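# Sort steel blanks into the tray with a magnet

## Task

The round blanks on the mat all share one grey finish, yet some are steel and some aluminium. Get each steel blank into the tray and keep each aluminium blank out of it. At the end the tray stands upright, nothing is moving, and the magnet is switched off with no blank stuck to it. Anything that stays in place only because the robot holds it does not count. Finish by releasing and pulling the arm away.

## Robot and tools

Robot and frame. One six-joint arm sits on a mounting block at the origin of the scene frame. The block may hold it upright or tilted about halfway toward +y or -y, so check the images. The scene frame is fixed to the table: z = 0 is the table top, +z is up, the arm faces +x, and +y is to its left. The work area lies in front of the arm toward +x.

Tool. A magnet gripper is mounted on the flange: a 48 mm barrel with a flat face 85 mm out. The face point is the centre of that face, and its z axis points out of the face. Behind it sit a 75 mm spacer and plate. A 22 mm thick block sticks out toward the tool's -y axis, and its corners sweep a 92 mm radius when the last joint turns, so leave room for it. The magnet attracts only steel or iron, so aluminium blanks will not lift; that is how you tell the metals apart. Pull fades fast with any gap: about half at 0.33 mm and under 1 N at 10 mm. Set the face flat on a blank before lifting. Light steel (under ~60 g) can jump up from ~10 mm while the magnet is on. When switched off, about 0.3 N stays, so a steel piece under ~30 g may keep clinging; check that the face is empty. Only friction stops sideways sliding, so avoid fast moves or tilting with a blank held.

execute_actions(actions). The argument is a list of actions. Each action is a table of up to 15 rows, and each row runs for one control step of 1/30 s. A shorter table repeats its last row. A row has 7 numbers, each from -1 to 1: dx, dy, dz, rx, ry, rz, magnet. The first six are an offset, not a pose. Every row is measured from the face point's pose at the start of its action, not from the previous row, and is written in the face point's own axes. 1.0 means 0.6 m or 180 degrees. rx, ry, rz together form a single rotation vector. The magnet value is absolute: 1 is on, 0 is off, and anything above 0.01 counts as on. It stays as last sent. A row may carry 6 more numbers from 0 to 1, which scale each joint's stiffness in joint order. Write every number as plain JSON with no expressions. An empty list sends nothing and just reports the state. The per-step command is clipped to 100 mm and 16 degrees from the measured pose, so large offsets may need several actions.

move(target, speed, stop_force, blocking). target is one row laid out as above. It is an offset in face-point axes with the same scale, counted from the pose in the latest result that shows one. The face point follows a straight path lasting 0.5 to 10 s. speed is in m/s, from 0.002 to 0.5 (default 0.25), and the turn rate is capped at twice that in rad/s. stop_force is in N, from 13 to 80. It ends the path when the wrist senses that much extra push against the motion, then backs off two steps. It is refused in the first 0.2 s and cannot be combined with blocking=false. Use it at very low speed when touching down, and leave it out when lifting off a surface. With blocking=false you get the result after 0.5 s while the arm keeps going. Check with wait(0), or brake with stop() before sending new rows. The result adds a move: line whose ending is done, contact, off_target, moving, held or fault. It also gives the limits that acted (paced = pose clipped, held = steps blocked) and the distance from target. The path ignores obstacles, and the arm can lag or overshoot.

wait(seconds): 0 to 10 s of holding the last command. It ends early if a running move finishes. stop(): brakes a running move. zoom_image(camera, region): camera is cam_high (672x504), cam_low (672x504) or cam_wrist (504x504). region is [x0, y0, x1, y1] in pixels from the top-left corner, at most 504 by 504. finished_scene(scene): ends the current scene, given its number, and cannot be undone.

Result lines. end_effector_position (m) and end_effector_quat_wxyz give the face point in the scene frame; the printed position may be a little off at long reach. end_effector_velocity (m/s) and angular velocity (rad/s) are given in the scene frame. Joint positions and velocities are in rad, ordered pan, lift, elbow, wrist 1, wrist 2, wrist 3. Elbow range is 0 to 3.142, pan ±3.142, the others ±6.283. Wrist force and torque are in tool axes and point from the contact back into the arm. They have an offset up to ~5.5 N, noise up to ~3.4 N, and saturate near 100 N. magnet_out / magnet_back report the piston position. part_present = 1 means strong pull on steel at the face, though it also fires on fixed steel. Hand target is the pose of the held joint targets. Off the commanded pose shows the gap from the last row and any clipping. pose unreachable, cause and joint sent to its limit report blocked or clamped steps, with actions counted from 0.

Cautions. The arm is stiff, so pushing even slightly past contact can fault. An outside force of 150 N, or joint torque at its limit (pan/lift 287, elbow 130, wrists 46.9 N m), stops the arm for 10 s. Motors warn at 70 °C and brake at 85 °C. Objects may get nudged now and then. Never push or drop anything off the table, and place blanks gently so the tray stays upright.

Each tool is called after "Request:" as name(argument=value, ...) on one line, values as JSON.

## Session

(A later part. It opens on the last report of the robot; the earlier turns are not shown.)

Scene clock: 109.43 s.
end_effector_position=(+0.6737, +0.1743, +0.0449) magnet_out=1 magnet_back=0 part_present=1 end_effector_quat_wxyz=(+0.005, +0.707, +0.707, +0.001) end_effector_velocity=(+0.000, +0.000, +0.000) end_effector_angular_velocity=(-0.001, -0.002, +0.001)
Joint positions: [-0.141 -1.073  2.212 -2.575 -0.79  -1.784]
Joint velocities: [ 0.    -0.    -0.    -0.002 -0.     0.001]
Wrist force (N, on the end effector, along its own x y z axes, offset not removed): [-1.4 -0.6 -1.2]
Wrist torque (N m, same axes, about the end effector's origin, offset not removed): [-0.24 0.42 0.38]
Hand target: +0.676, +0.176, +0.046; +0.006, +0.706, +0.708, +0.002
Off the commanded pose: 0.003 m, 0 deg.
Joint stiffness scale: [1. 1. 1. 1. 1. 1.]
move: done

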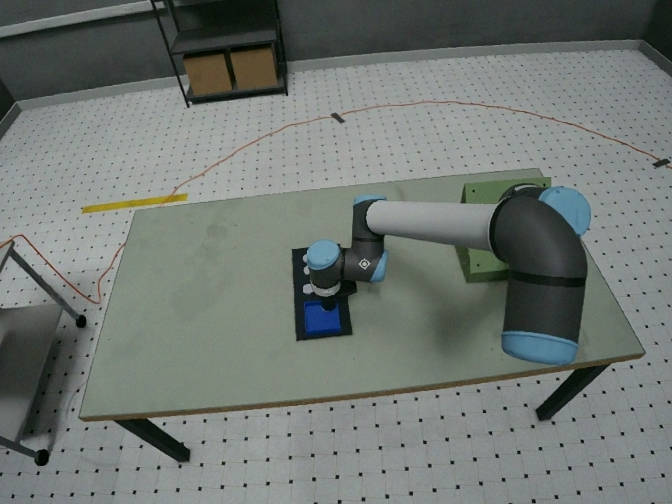

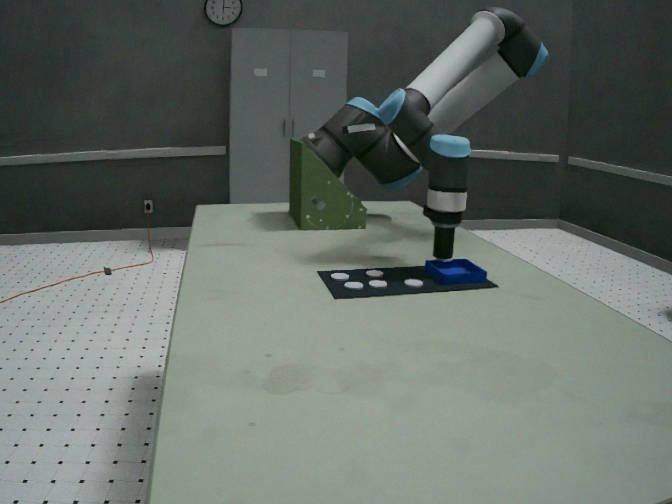

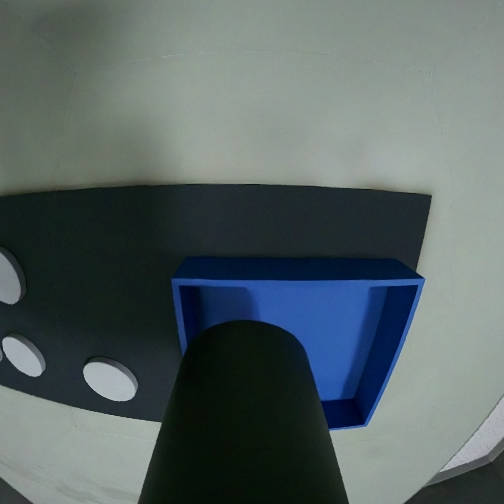

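Request:
move(target=[0.004,0.008,0.04,0,0,0,1], speed=0.03, stop_force=15)

Request:
move(target=[0.0,0.0,0.025,0,0,0,1], speed=0.004, stop_force=13)

Scene clock: 115.90 s.
end_effector_position=(+0.6764, +0.1753, +0.0205) magnet_out=1 magnet_back=0 part_present=1 end_effector_quat_wxyz=(+0.004, +0.708, +0.706, -0.000) end_effector_velocity=(+0.003, +0.001, +0.001) end_effector_angular_velocity=(-0.001, -0.006, +0.001)
Joint positions: [-0.113 -1.033  2.202 -2.63  -0.788 -1.744]
Joint velocities: [ 0.     0.001 -0.003 -0.006 -0.     0.005]
Wrist force (N, on the end effector, along its own x y z axes, offset not removed): [0.4 0.0 -1.1]
Wrist torque (N m, same axes, about the end effector's origin, offset not removed): [-0.10 0.24 0.42]
Hand target: +0.679, +0.177, +0.021; +0.005, +0.707, +0.707, +0.001
Off the commanded pose: 0.003 m, 0 deg.
Joint stiffness scale: [1. 1. 1. 1. 1. 1.]
move: done

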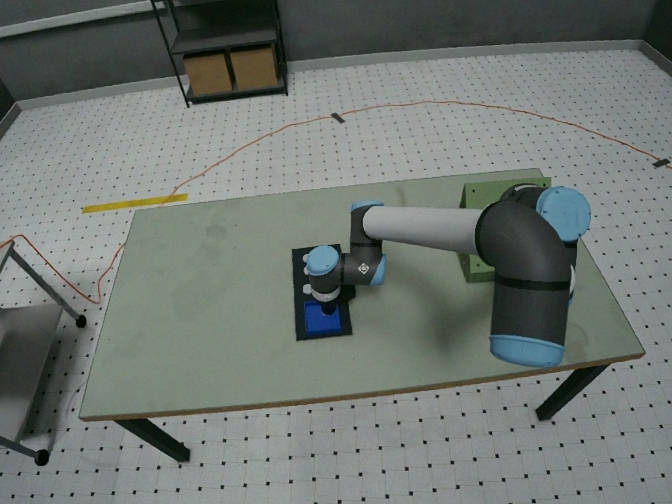

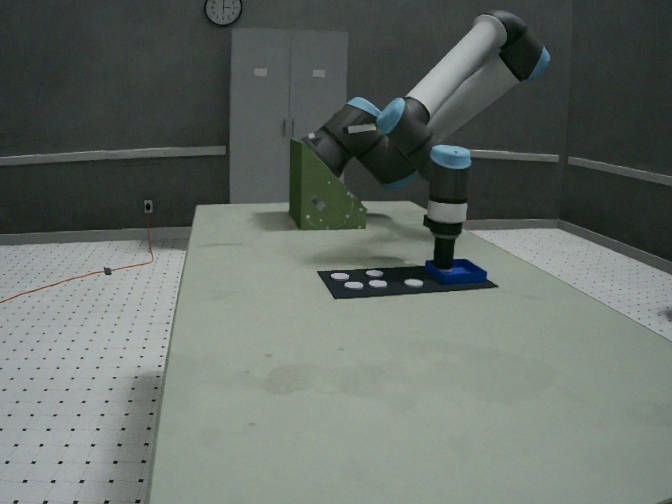

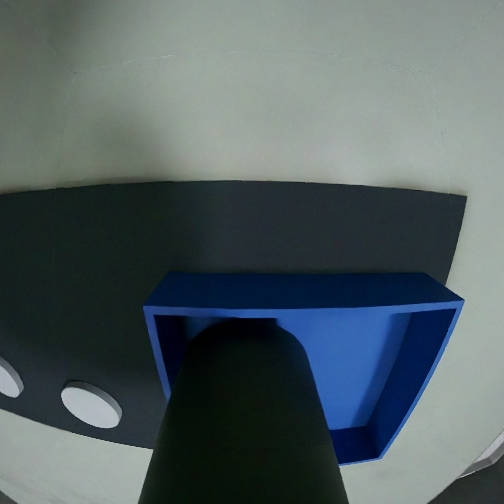

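Scene clock: 119.63 s.
end_effector_position=(+0.6770, +0.1744, +0.0119) magnet_out=1 magnet_back=0 part_present=1 end_effector_quat_wxyz=(+0.007, +0.708, +0.706, +0.001) end_effector_velocity=(-0.000, -0.000, +0.000) end_effector_angular_velocity=(-0.000, +0.001, -0.001)
Joint positions: [-0.104 -1.018  2.202 -2.662 -0.788 -1.725]
Joint velocities: [-0.    -0.    -0.     0.002 -0.    -0.   ]
Wrist force (N, on the end effector, along its own x y z axes, offset not removed): [-1.3 -7.0 -11.3]
Wrist torque (N m, same axes, about the end effector's origin, offset not removed): [-0.06 0.42 0.38]
Hand target: +0.677, +0.174, +0.012; +0.006, +0.708, +0.706, +0.001
Off the commanded pose: 0.006 m, 0 deg.
Joint stiffness scale: [1. 1. 1. 1. 1. 1.]
move: contact

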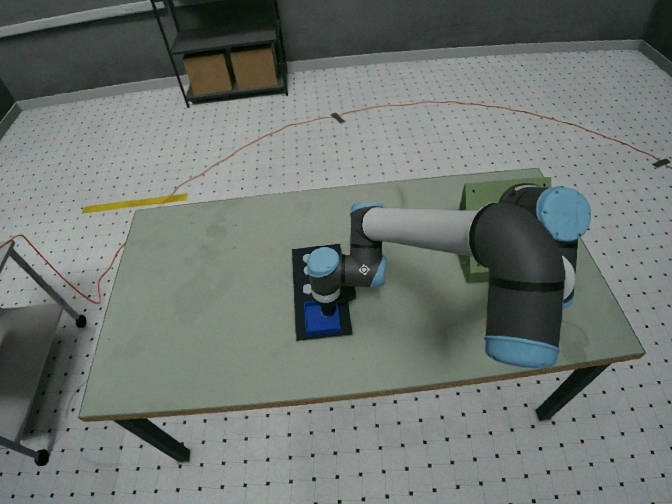

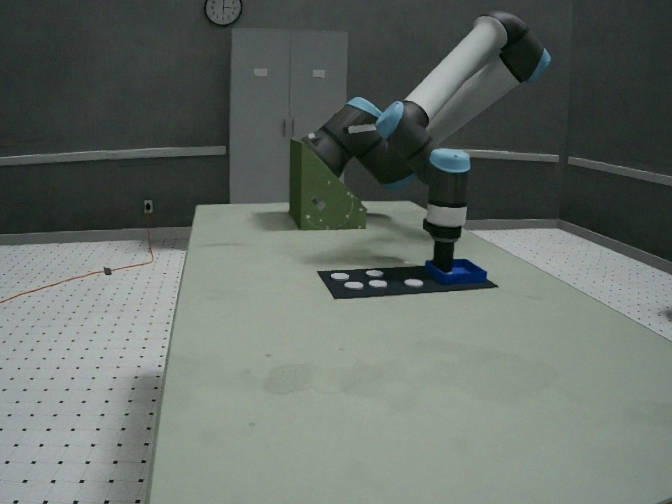

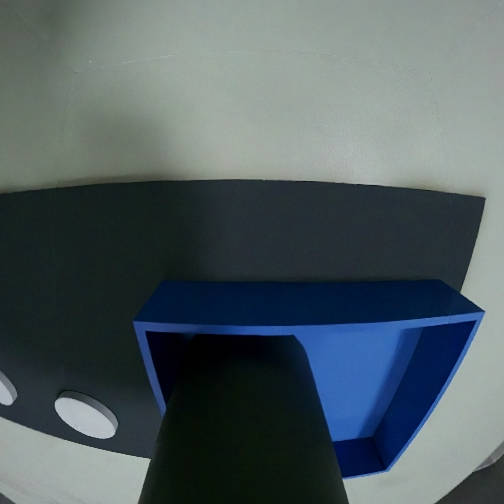

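Request:
execute_actions(actions=[[[0,0,0,0,0,0,0]]])

Request:
move(target=[0,0,-0.1,0,0,0,0], speed=0.15)

Request:
move(target=[-0.162,0.04,0,0,0,0,0], speed=0.2)

Scene clock: 124.27 s.
end_effector_position=(+0.6770, +0.1744, +0.0119) magnet_out=0 magnet_back=1 part_present=0 end_effector_quat_wxyz=(+0.007, +0.709, +0.706, +0.001) end_effector_velocity=(+0.000, +0.000, -0.000) end_effector_angular_velocity=(-0.000, -0.000, +0.001)
Joint positions: [-0.104 -1.018  2.202 -2.662 -0.788 -1.725]
Joint velocities: [ 0. -0. -0. -0. -0.  0.]
Wrist force (N, on the end effector, along its own x y z axes, offset not removed): [-1.1 -0.7 -5.7]
Wrist torque (N m, same axes, about the end effector's origin, offset not removed): [-0.22 0.37 0.34]
Hand target: +0.677, +0.174, +0.012; +0.007, +0.708, +0.706, +0.001
Off the commanded pose: 0.000 m, 0 deg.
Joint stiffness scale: [1. 1. 1. 1. 1. 1.]

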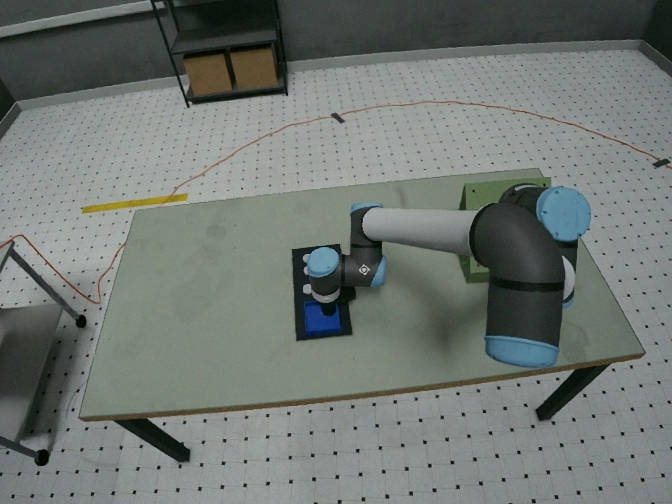

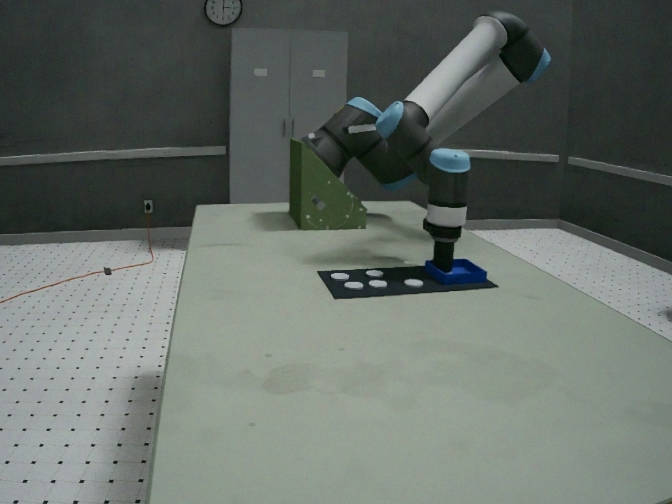

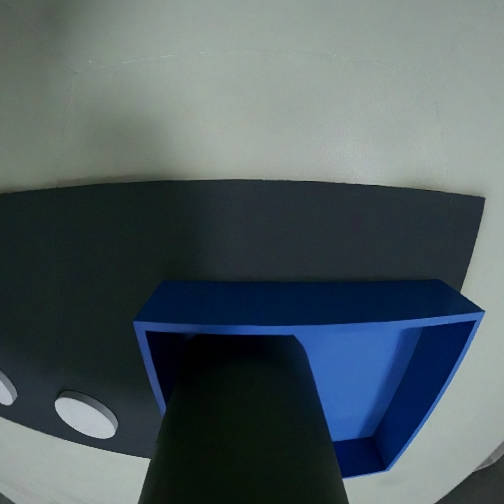

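Scene clock: 125.37 s.
end_effector_position=(+0.6782, +0.1758, +0.0730) magnet_out=0 magnet_back=1 part_present=0 end_effector_quat_wxyz=(+0.008, +0.708, +0.706, +0.003) end_effector_velocity=(-0.001, -0.000, -0.000) end_effector_angular_velocity=(+0.001, +0.002, -0.000)
Joint positions: [-0.169 -1.114  2.206 -2.511 -0.795 -1.813]
Joint velocities: [-0.    -0.     0.     0.004  0.    -0.002]
Wrist force (N, on the end effector, along its own x y z axes, offset not removed): [-1.8 -1.5 -0.2]
Wrist torque (N m, same axes, about the end effector's origin, offset not removed): [-0.33 0.46 0.43]
Hand target: +0.676, +0.175, +0.072; +0.007, +0.709, +0.706, +0.001
Off the commanded pose: 0.002 m, 0 deg.
Joint stiffness scale: [1. 1. 1. 1. 1. 1.]
move: done

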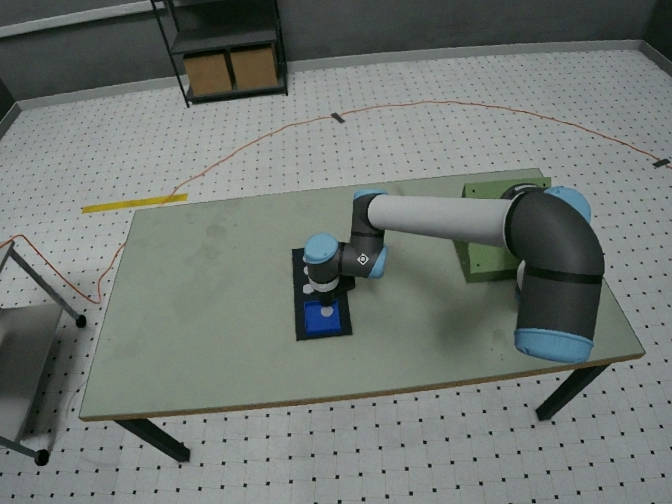

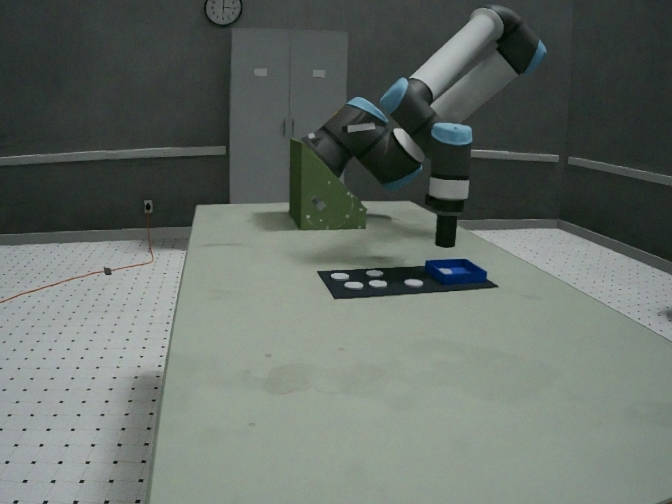

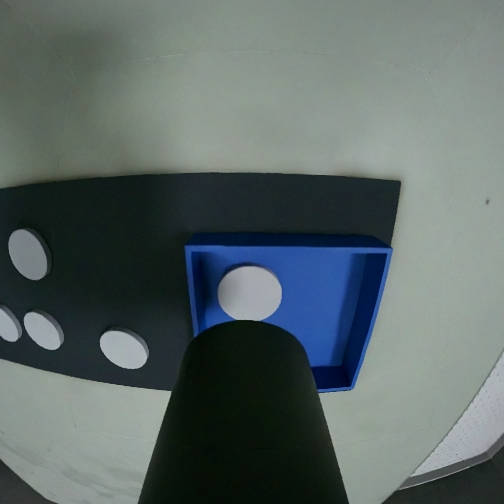

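Scene clock: 126.57 s.
end_effector_position=(+0.7008, +0.0779, +0.0739) magnet_out=0 magnet_back=1 part_present=0 end_effector_quat_wxyz=(+0.007, +0.709, +0.705, +0.004) end_effector_velocity=(-0.000, -0.000, +0.000) end_effector_angular_velocity=(-0.000, +0.000, +0.001)
Joint positions: [-0.263 -0.987  2.163 -2.505 -0.811 -1.939]
Joint velocities: [-0.    -0.     0.     0.    -0.    -0.001]
Wrist force (N, on the end effector, along its own x y z axes, offset not removed): [3.4 0.0 -0.6]
Wrist torque (N m, same axes, about the end effector's origin, offset not removed): [-0.23 -0.13 0.33]
Hand target: +0.702, +0.079, +0.074; +0.008, +0.708, +0.706, +0.003
Off the commanded pose: 0.001 m, 0 deg.
Joint stiffness scale: [1. 1. 1. 1. 1. 1.]
move: done

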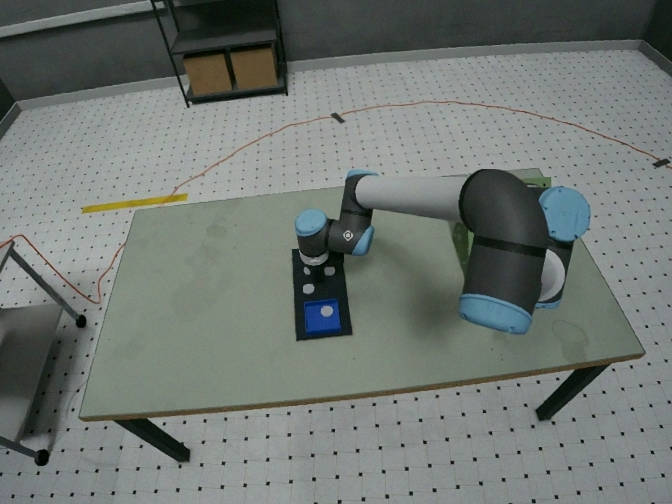

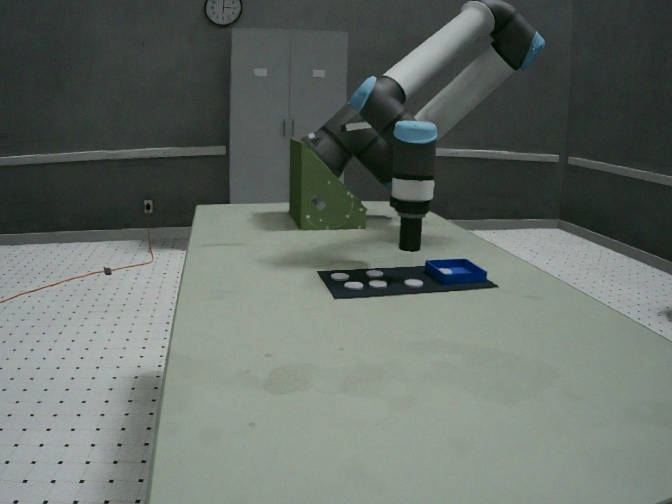

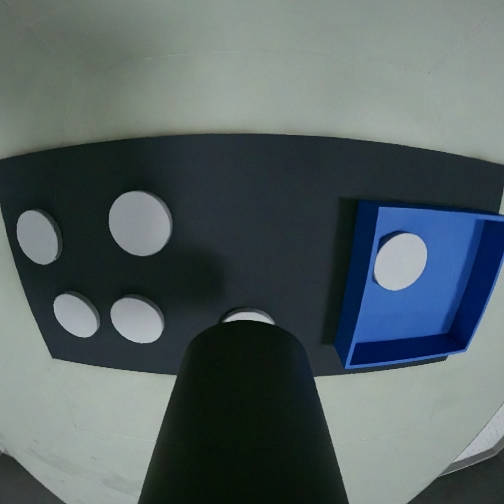

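Request:
move(target=[-0.002,0.059,0.098,-0.004,-0.001,0,0], speed=0.1)

Request:
zoom_image(camera="cam_low", region=[360, 230, 470, 300])

Scene clock: 137.80 s.
end_effector_position=(+0.7347, +0.0750, +0.0144) magnet_out=0 magnet_back=1 part_present=0 end_effector_quat_wxyz=(+0.011, +0.710, +0.704, +0.005) end_effector_velocity=(+0.002, +0.000, +0.001) end_effector_angular_velocity=(-0.001, -0.003, -0.000)
Joint positions: [-0.194 -0.872  2.094 -2.63  -0.798 -1.833]
Joint velocities: [-0.     0.    -0.002 -0.003  0.     0.003]
Wrist force (N, on the end effector, along its own x y z axes, offset not removed): [0.2 0.5 -0.6]
Wrist torque (N m, same axes, about the end effector's origin, offset not removed): [-0.16 0.07 0.32]
Hand target: +0.737, +0.076, +0.016; +0.013, +0.709, +0.705, +0.007
Off the commanded pose: 0.003 m, 0 deg.
Joint stiffness scale: [1. 1. 1. 1. 1. 1.]
move: done

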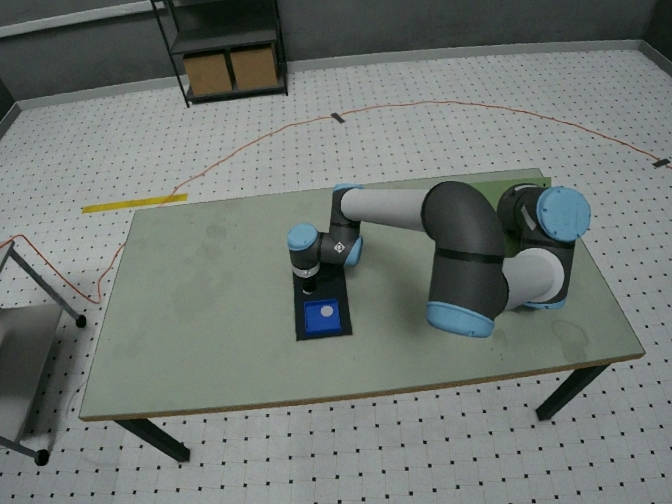

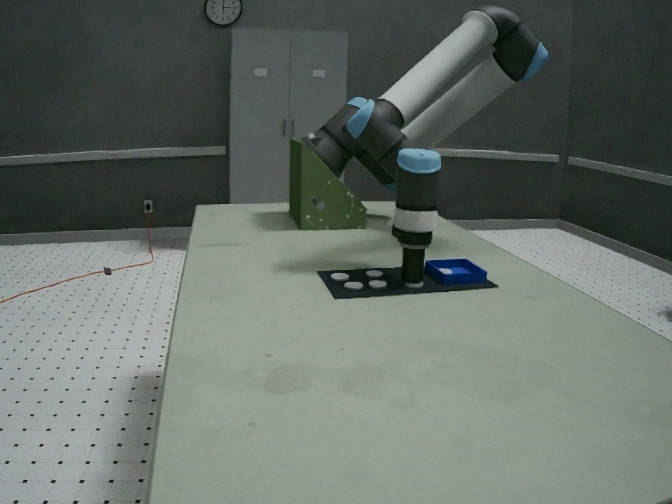

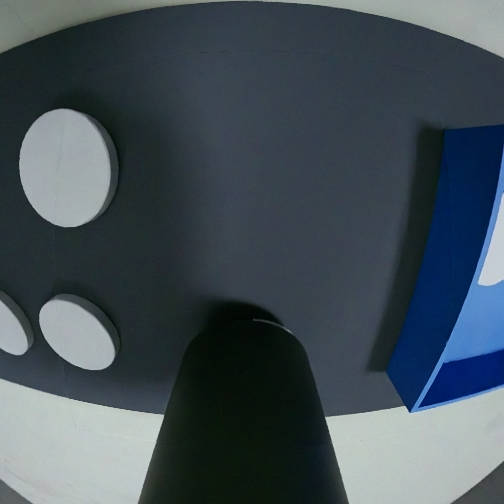

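Region (360, 230, 470, 300) of cam_low's 672x504 image, scaled by 4.582, with more detail than that image has; it fills the top 321 rows of this view, and the rest is white.

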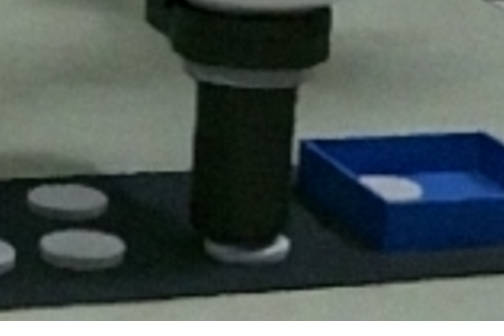

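Request:
move(target=[0.006,0.002,0.02,0.0072,0.0027,-0.0027,0], speed=0.004, stop_force=13)

Request:
execute_actions(actions=[[[0,0,0,0,0,0,1]]])

Scene clock: 146.87 s.
end_effector_position=(+0.7384, +0.0772, +0.0089) magnet_out=0 magnet_back=1 part_present=0 end_effector_quat_wxyz=(+0.005, +0.707, +0.707, +0.002) end_effector_velocity=(-0.000, +0.000, -0.000) end_effector_angular_velocity=(+0.000, +0.002, +0.001)
Joint positions: [-0.186 -0.864  2.079 -2.61  -0.795 -1.844]
Joint velocities: [ 0.001 -0.    -0.001  0.002 -0.    -0.002]
Wrist force (N, on the end effector, along its own x y z axes, offset not removed): [-0.6 -2.6 -14.1]
Wrist torque (N m, same axes, about the end effector's origin, offset not removed): [-0.12 0.37 0.34]
Hand target: +0.736, +0.078, +0.003; +0.001, +0.707, +0.707, +0.000
Off the commanded pose: 0.007 m, 1 deg.
Joint stiffness scale: [1. 1. 1. 1. 1. 1.]
move: off_target

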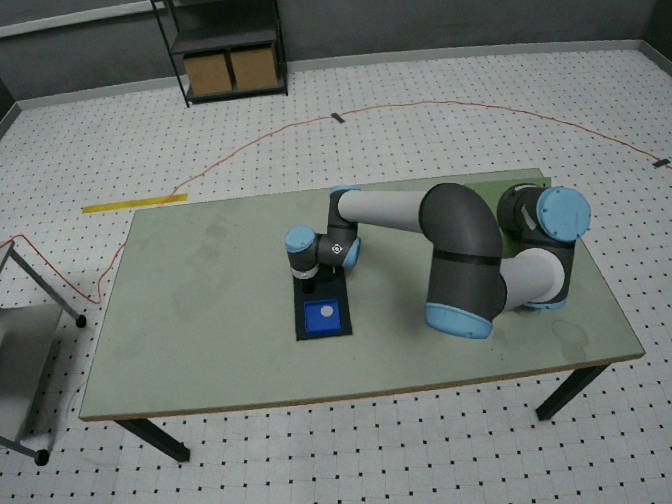

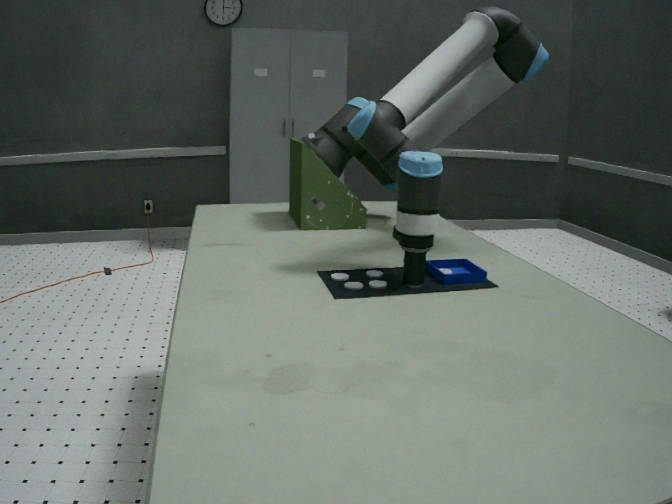

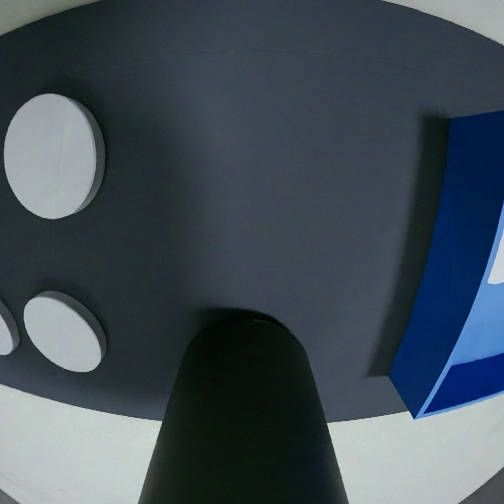

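Scene clock: 147.37 s.
end_effector_position=(+0.7385, +0.0772, +0.0090) magnet_out=1 magnet_back=0 part_present=0 end_effector_quat_wxyz=(+0.005, +0.707, +0.707, +0.003) end_effector_velocity=(+0.000, -0.000, -0.000) end_effector_angular_velocity=(-0.000, -0.000, +0.000)
Joint positions: [-0.186 -0.864  2.079 -2.61  -0.795 -1.844]
Joint velocities: [ 0.  0. -0. -0. -0.  0.]
Wrist force (N, on the end effector, along its own x y z axes, offset not removed): [-1.3 -0.8 -7.1]
Wrist torque (N m, same axes, about the end effector's origin, offset not removed): [-0.12 0.42 0.37]
Hand target: +0.738, +0.077, +0.009; +0.005, +0.707, +0.707, +0.002
Off the commanded pose: 0.000 m, 0 deg.
Joint stiffness scale: [1. 1. 1. 1. 1. 1.]

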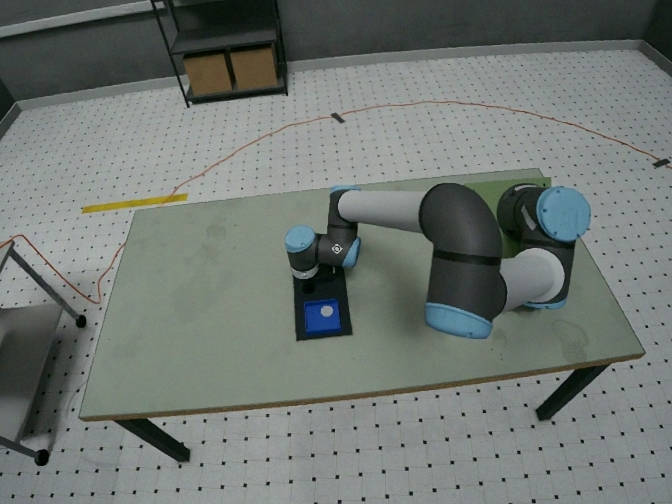

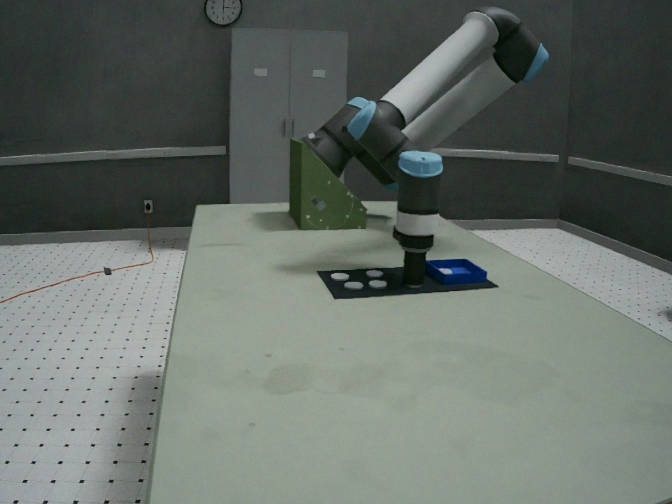

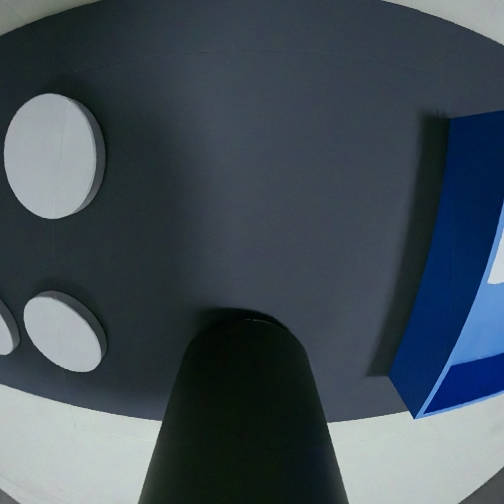

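Request:
move(target=[0,0,-0.05,0.003,0.001,0,1], speed=0.1)

Request:
zoom_image(camera="cam_low", region=[360, 230, 470, 300])

Scene clock: 154.67 s.
end_effector_position=(+0.7394, +0.0784, +0.0399) magnet_out=1 magnet_back=0 part_present=0 end_effector_quat_wxyz=(+0.001, +0.707, +0.707, +0.002) end_effector_velocity=(-0.003, -0.001, -0.001) end_effector_angular_velocity=(+0.003, +0.011, -0.003)
Joint positions: [-0.215 -0.908  2.079 -2.529 -0.799 -1.892]
Joint velocities: [-0.     0.    -0.     0.016 -0.001 -0.009]
Wrist force (N, on the end effector, along its own x y z axes, offset not removed): [-0.3 -0.5 -2.1]
Wrist torque (N m, same axes, about the end effector's origin, offset not removed): [-0.27 0.28 0.30]
Hand target: +0.738, +0.077, +0.039; +0.000, +0.707, +0.707, +0.000
Off the commanded pose: 0.002 m, 0 deg.
Joint stiffness scale: [1. 1. 1. 1. 1. 1.]
move: done

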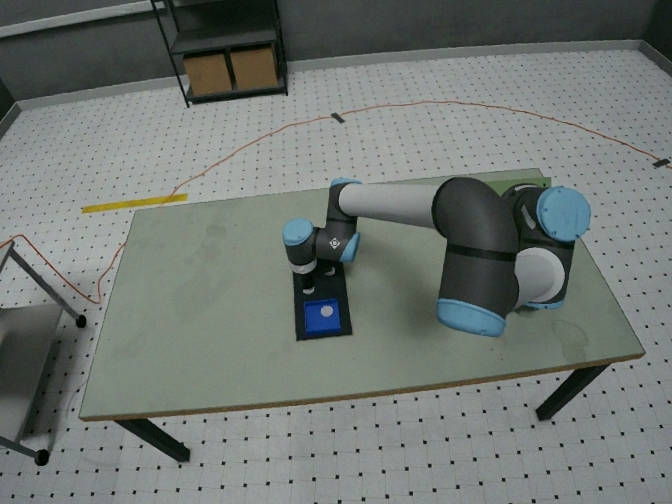

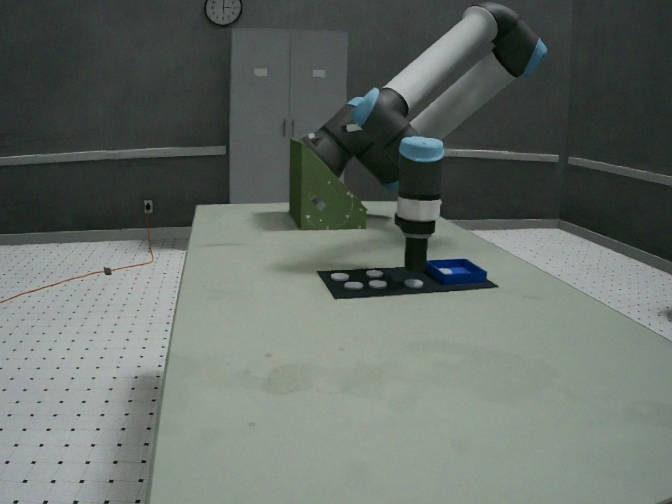

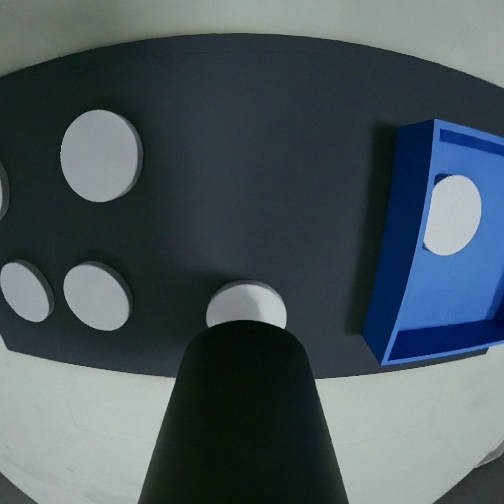

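Region (360, 230, 470, 300) of cam_low's 672x504 image, scaled by 4.582, with more detail than that image has; it fills the top 321 rows of this view, and the rest is white.

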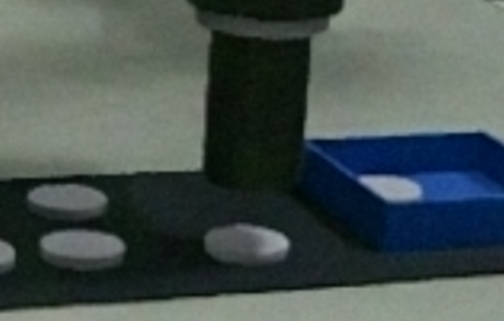

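Request:
move(target=[-0.143,-0.014,0,0,0,0,0], speed=0.2)

Scene clock: 161.43 s.
end_effector_position=(+0.7297, -0.0076, +0.0396) magnet_out=0 magnet_back=1 part_present=0 end_effector_quat_wxyz=(+0.001, +0.708, +0.706, +0.002) end_effector_velocity=(-0.000, -0.000, -0.000) end_effector_angular_velocity=(-0.001, +0.000, +0.001)
Joint positions: [-0.3   -0.819  2.077 -2.535 -0.819 -2.003]
Joint velocities: [ 0.     0.     0.    -0.    -0.001 -0.001]
Wrist force (N, on the end effector, along its own x y z axes, offset not removed): [0.1 -1.0 -0.3]
Wrist torque (N m, same axes, about the end effector's origin, offset not removed): [-0.29 0.13 0.37]
Hand target: +0.731, -0.007, +0.040; +0.002, +0.707, +0.707, +0.002
Off the commanded pose: 0.001 m, 0 deg.
Joint stiffness scale: [1. 1. 1. 1. 1. 1.]
move: done

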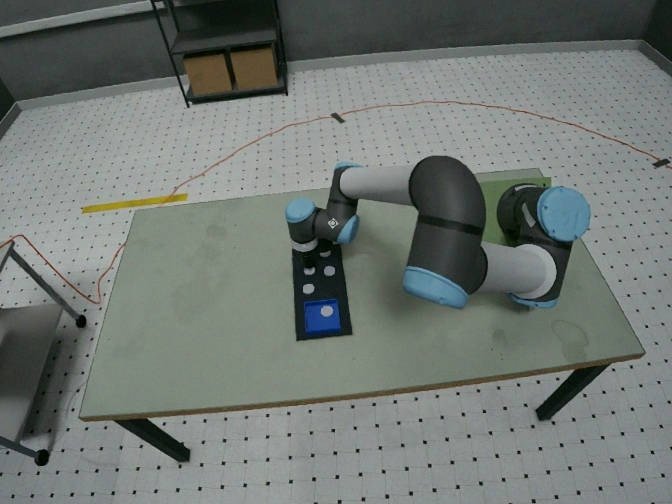

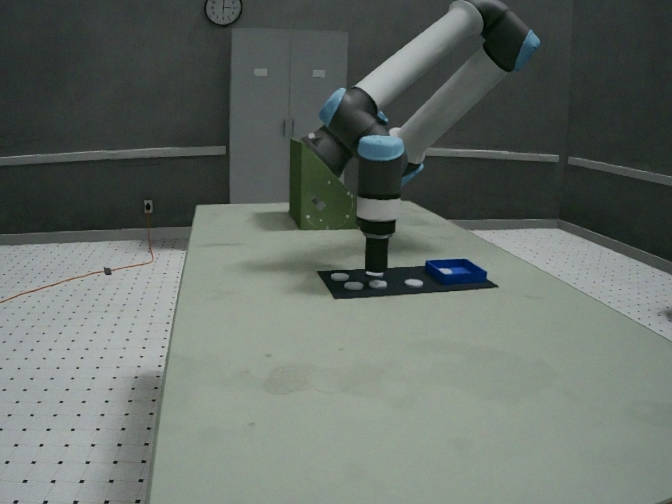

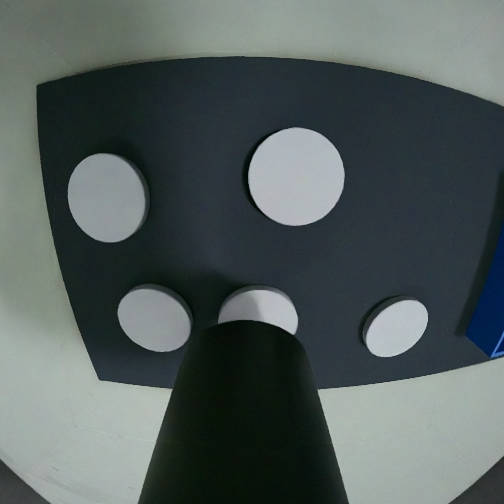

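Request:
move(target=[0.009,0.001,0.044,0.001,0,0,0], speed=0.08)

Request:
move(target=[0.002,0.002,0.02,0,0,0,0], speed=0.005, stop_force=13)

Request:
execute_actions(actions=[[[0,0,0,0,0,0,1]]])

Scene clock: 174.80 s.
end_effector_position=(+0.7275, -0.0027, +0.0118) magnet_out=0 magnet_back=1 part_present=0 end_effector_quat_wxyz=(-0.002, +0.709, +0.705, -0.000) end_effector_velocity=(+0.007, +0.000, +0.003) end_effector_angular_velocity=(-0.004, -0.012, +0.005)
Joint positions: [-0.269 -0.788  2.075 -2.583 -0.813 -1.966]
Joint velocities: [ 0.     0.    -0.008 -0.01   0.001  0.007]
Wrist force (N, on the end effector, along its own x y z axes, offset not removed): [-2.4 -0.9 -0.7]
Wrist torque (N m, same axes, about the end effector's origin, offset not removed): [-0.29 0.47 0.47]
Hand target: +0.730, -0.002, +0.013; -0.001, +0.708, +0.706, +0.001
Off the commanded pose: 0.003 m, 0 deg.
Joint stiffness scale: [1. 1. 1. 1. 1. 1.]
move: done

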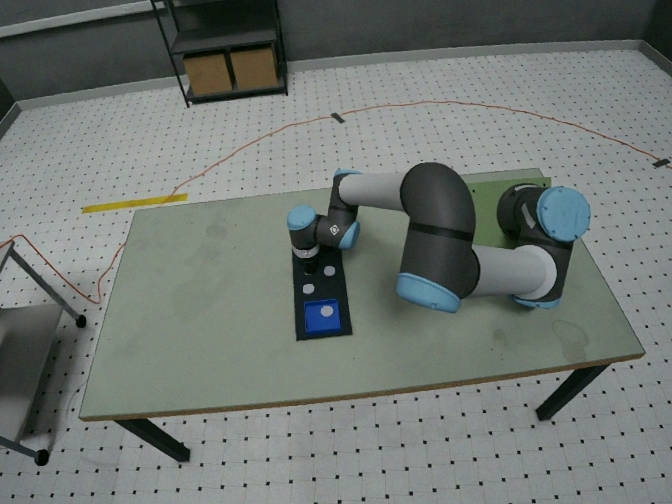

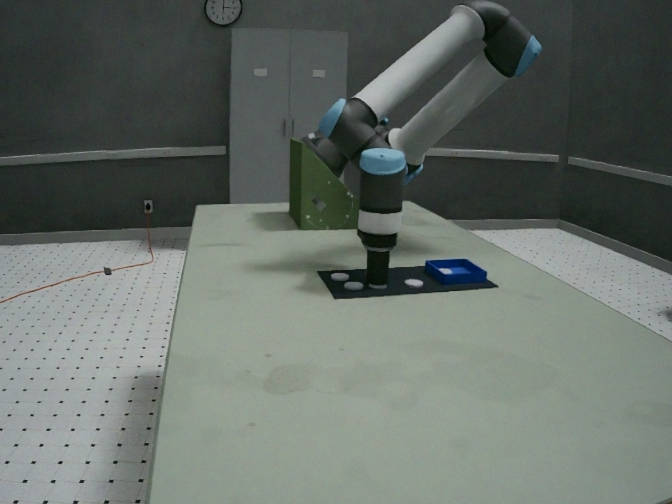

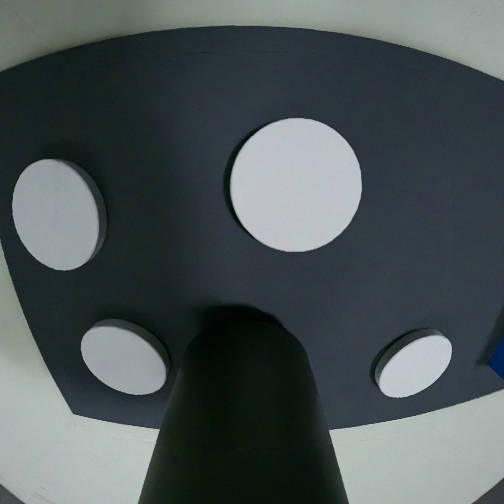

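Scene clock: 177.10 s.
end_effector_position=(+0.7302, -0.0031, +0.0089) magnet_out=0 magnet_back=1 part_present=0 end_effector_quat_wxyz=(+0.002, +0.709, +0.705, +0.001) end_effector_velocity=(+0.000, -0.001, +0.000) end_effector_angular_velocity=(-0.000, -0.001, -0.000)
Joint positions: [-0.265 -0.782  2.073 -2.602 -0.812 -1.953]
Joint velocities: [-0.001  0.    -0.    -0.001 -0.    -0.   ]
Wrist force (N, on the end effector, along its own x y z axes, offset not removed): [0.4 -1.7 -7.0]
Wrist torque (N m, same axes, about the end effector's origin, offset not removed): [-0.10 0.17 0.36]
Hand target: +0.730, -0.003, +0.009; +0.001, +0.709, +0.705, +0.001
Off the commanded pose: 0.009 m, 0 deg.
Joint stiffness scale: [1. 1. 1. 1. 1. 1.]
move: contact

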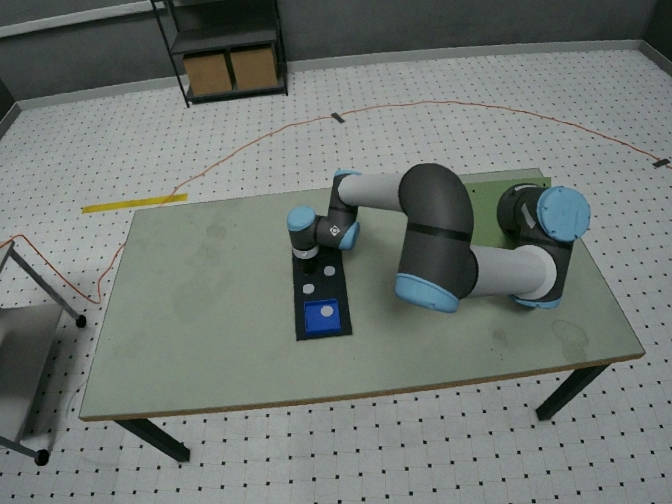

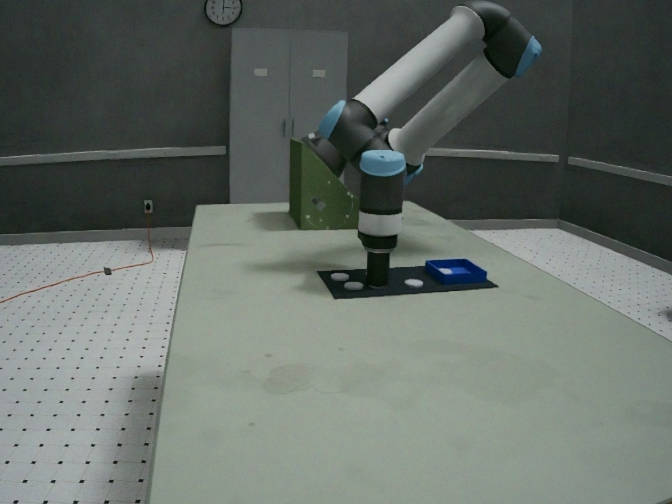

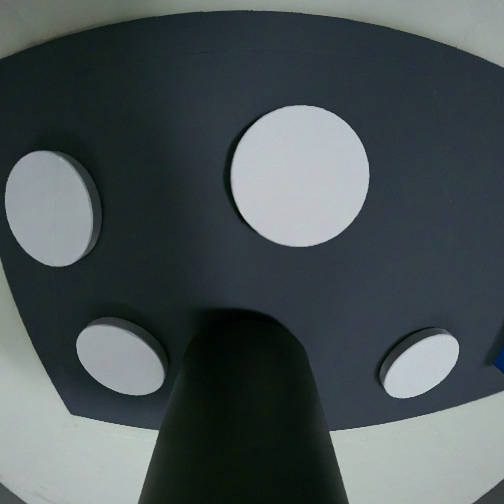

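Scene clock: 177.60 s.
end_effector_position=(+0.7302, -0.0031, +0.0090) magnet_out=1 magnet_back=0 part_present=1 end_effector_quat_wxyz=(+0.002, +0.709, +0.705, +0.001) end_effector_velocity=(+0.000, -0.000, +0.000) end_effector_angular_velocity=(+0.000, -0.000, -0.001)
Joint positions: [-0.265 -0.782  2.073 -2.602 -0.812 -1.953]
Joint velocities: [-0. -0.  0.  0.  0.  0.]
Wrist force (N, on the end effector, along its own x y z axes, offset not removed): [-0.2 -0.6 -4.8]
Wrist torque (N m, same axes, about the end effector's origin, offset not removed): [-0.15 0.26 0.40]
Hand target: +0.730, -0.003, +0.009; +0.002, +0.709, +0.705, +0.001
Off the commanded pose: 0.000 m, 0 deg.
Joint stiffness scale: [1. 1. 1. 1. 1. 1.]

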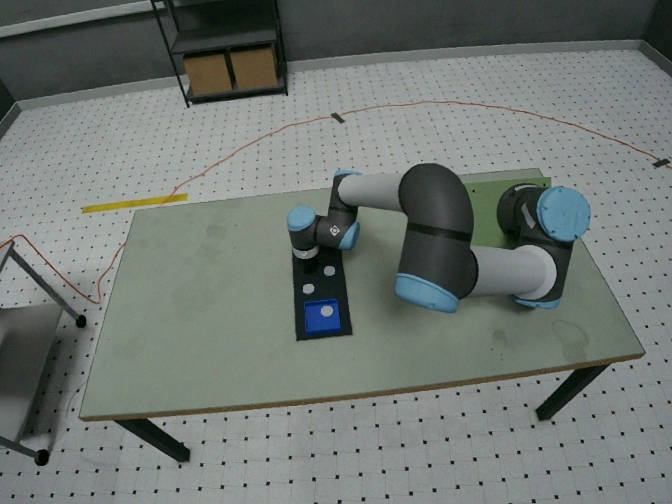

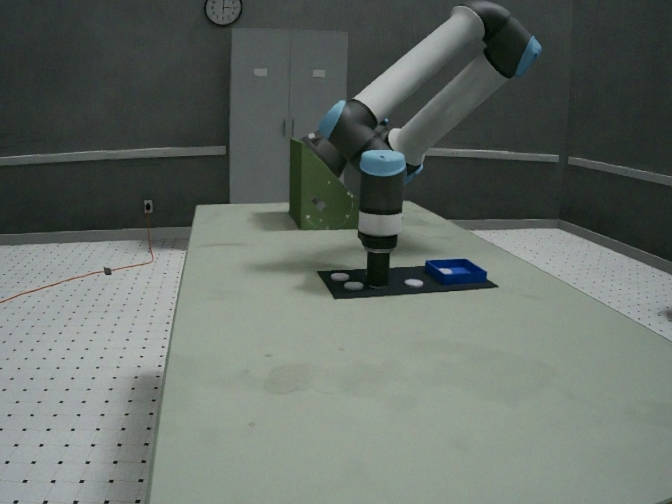

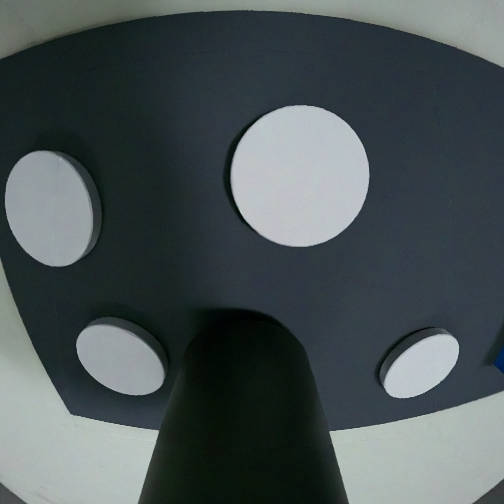

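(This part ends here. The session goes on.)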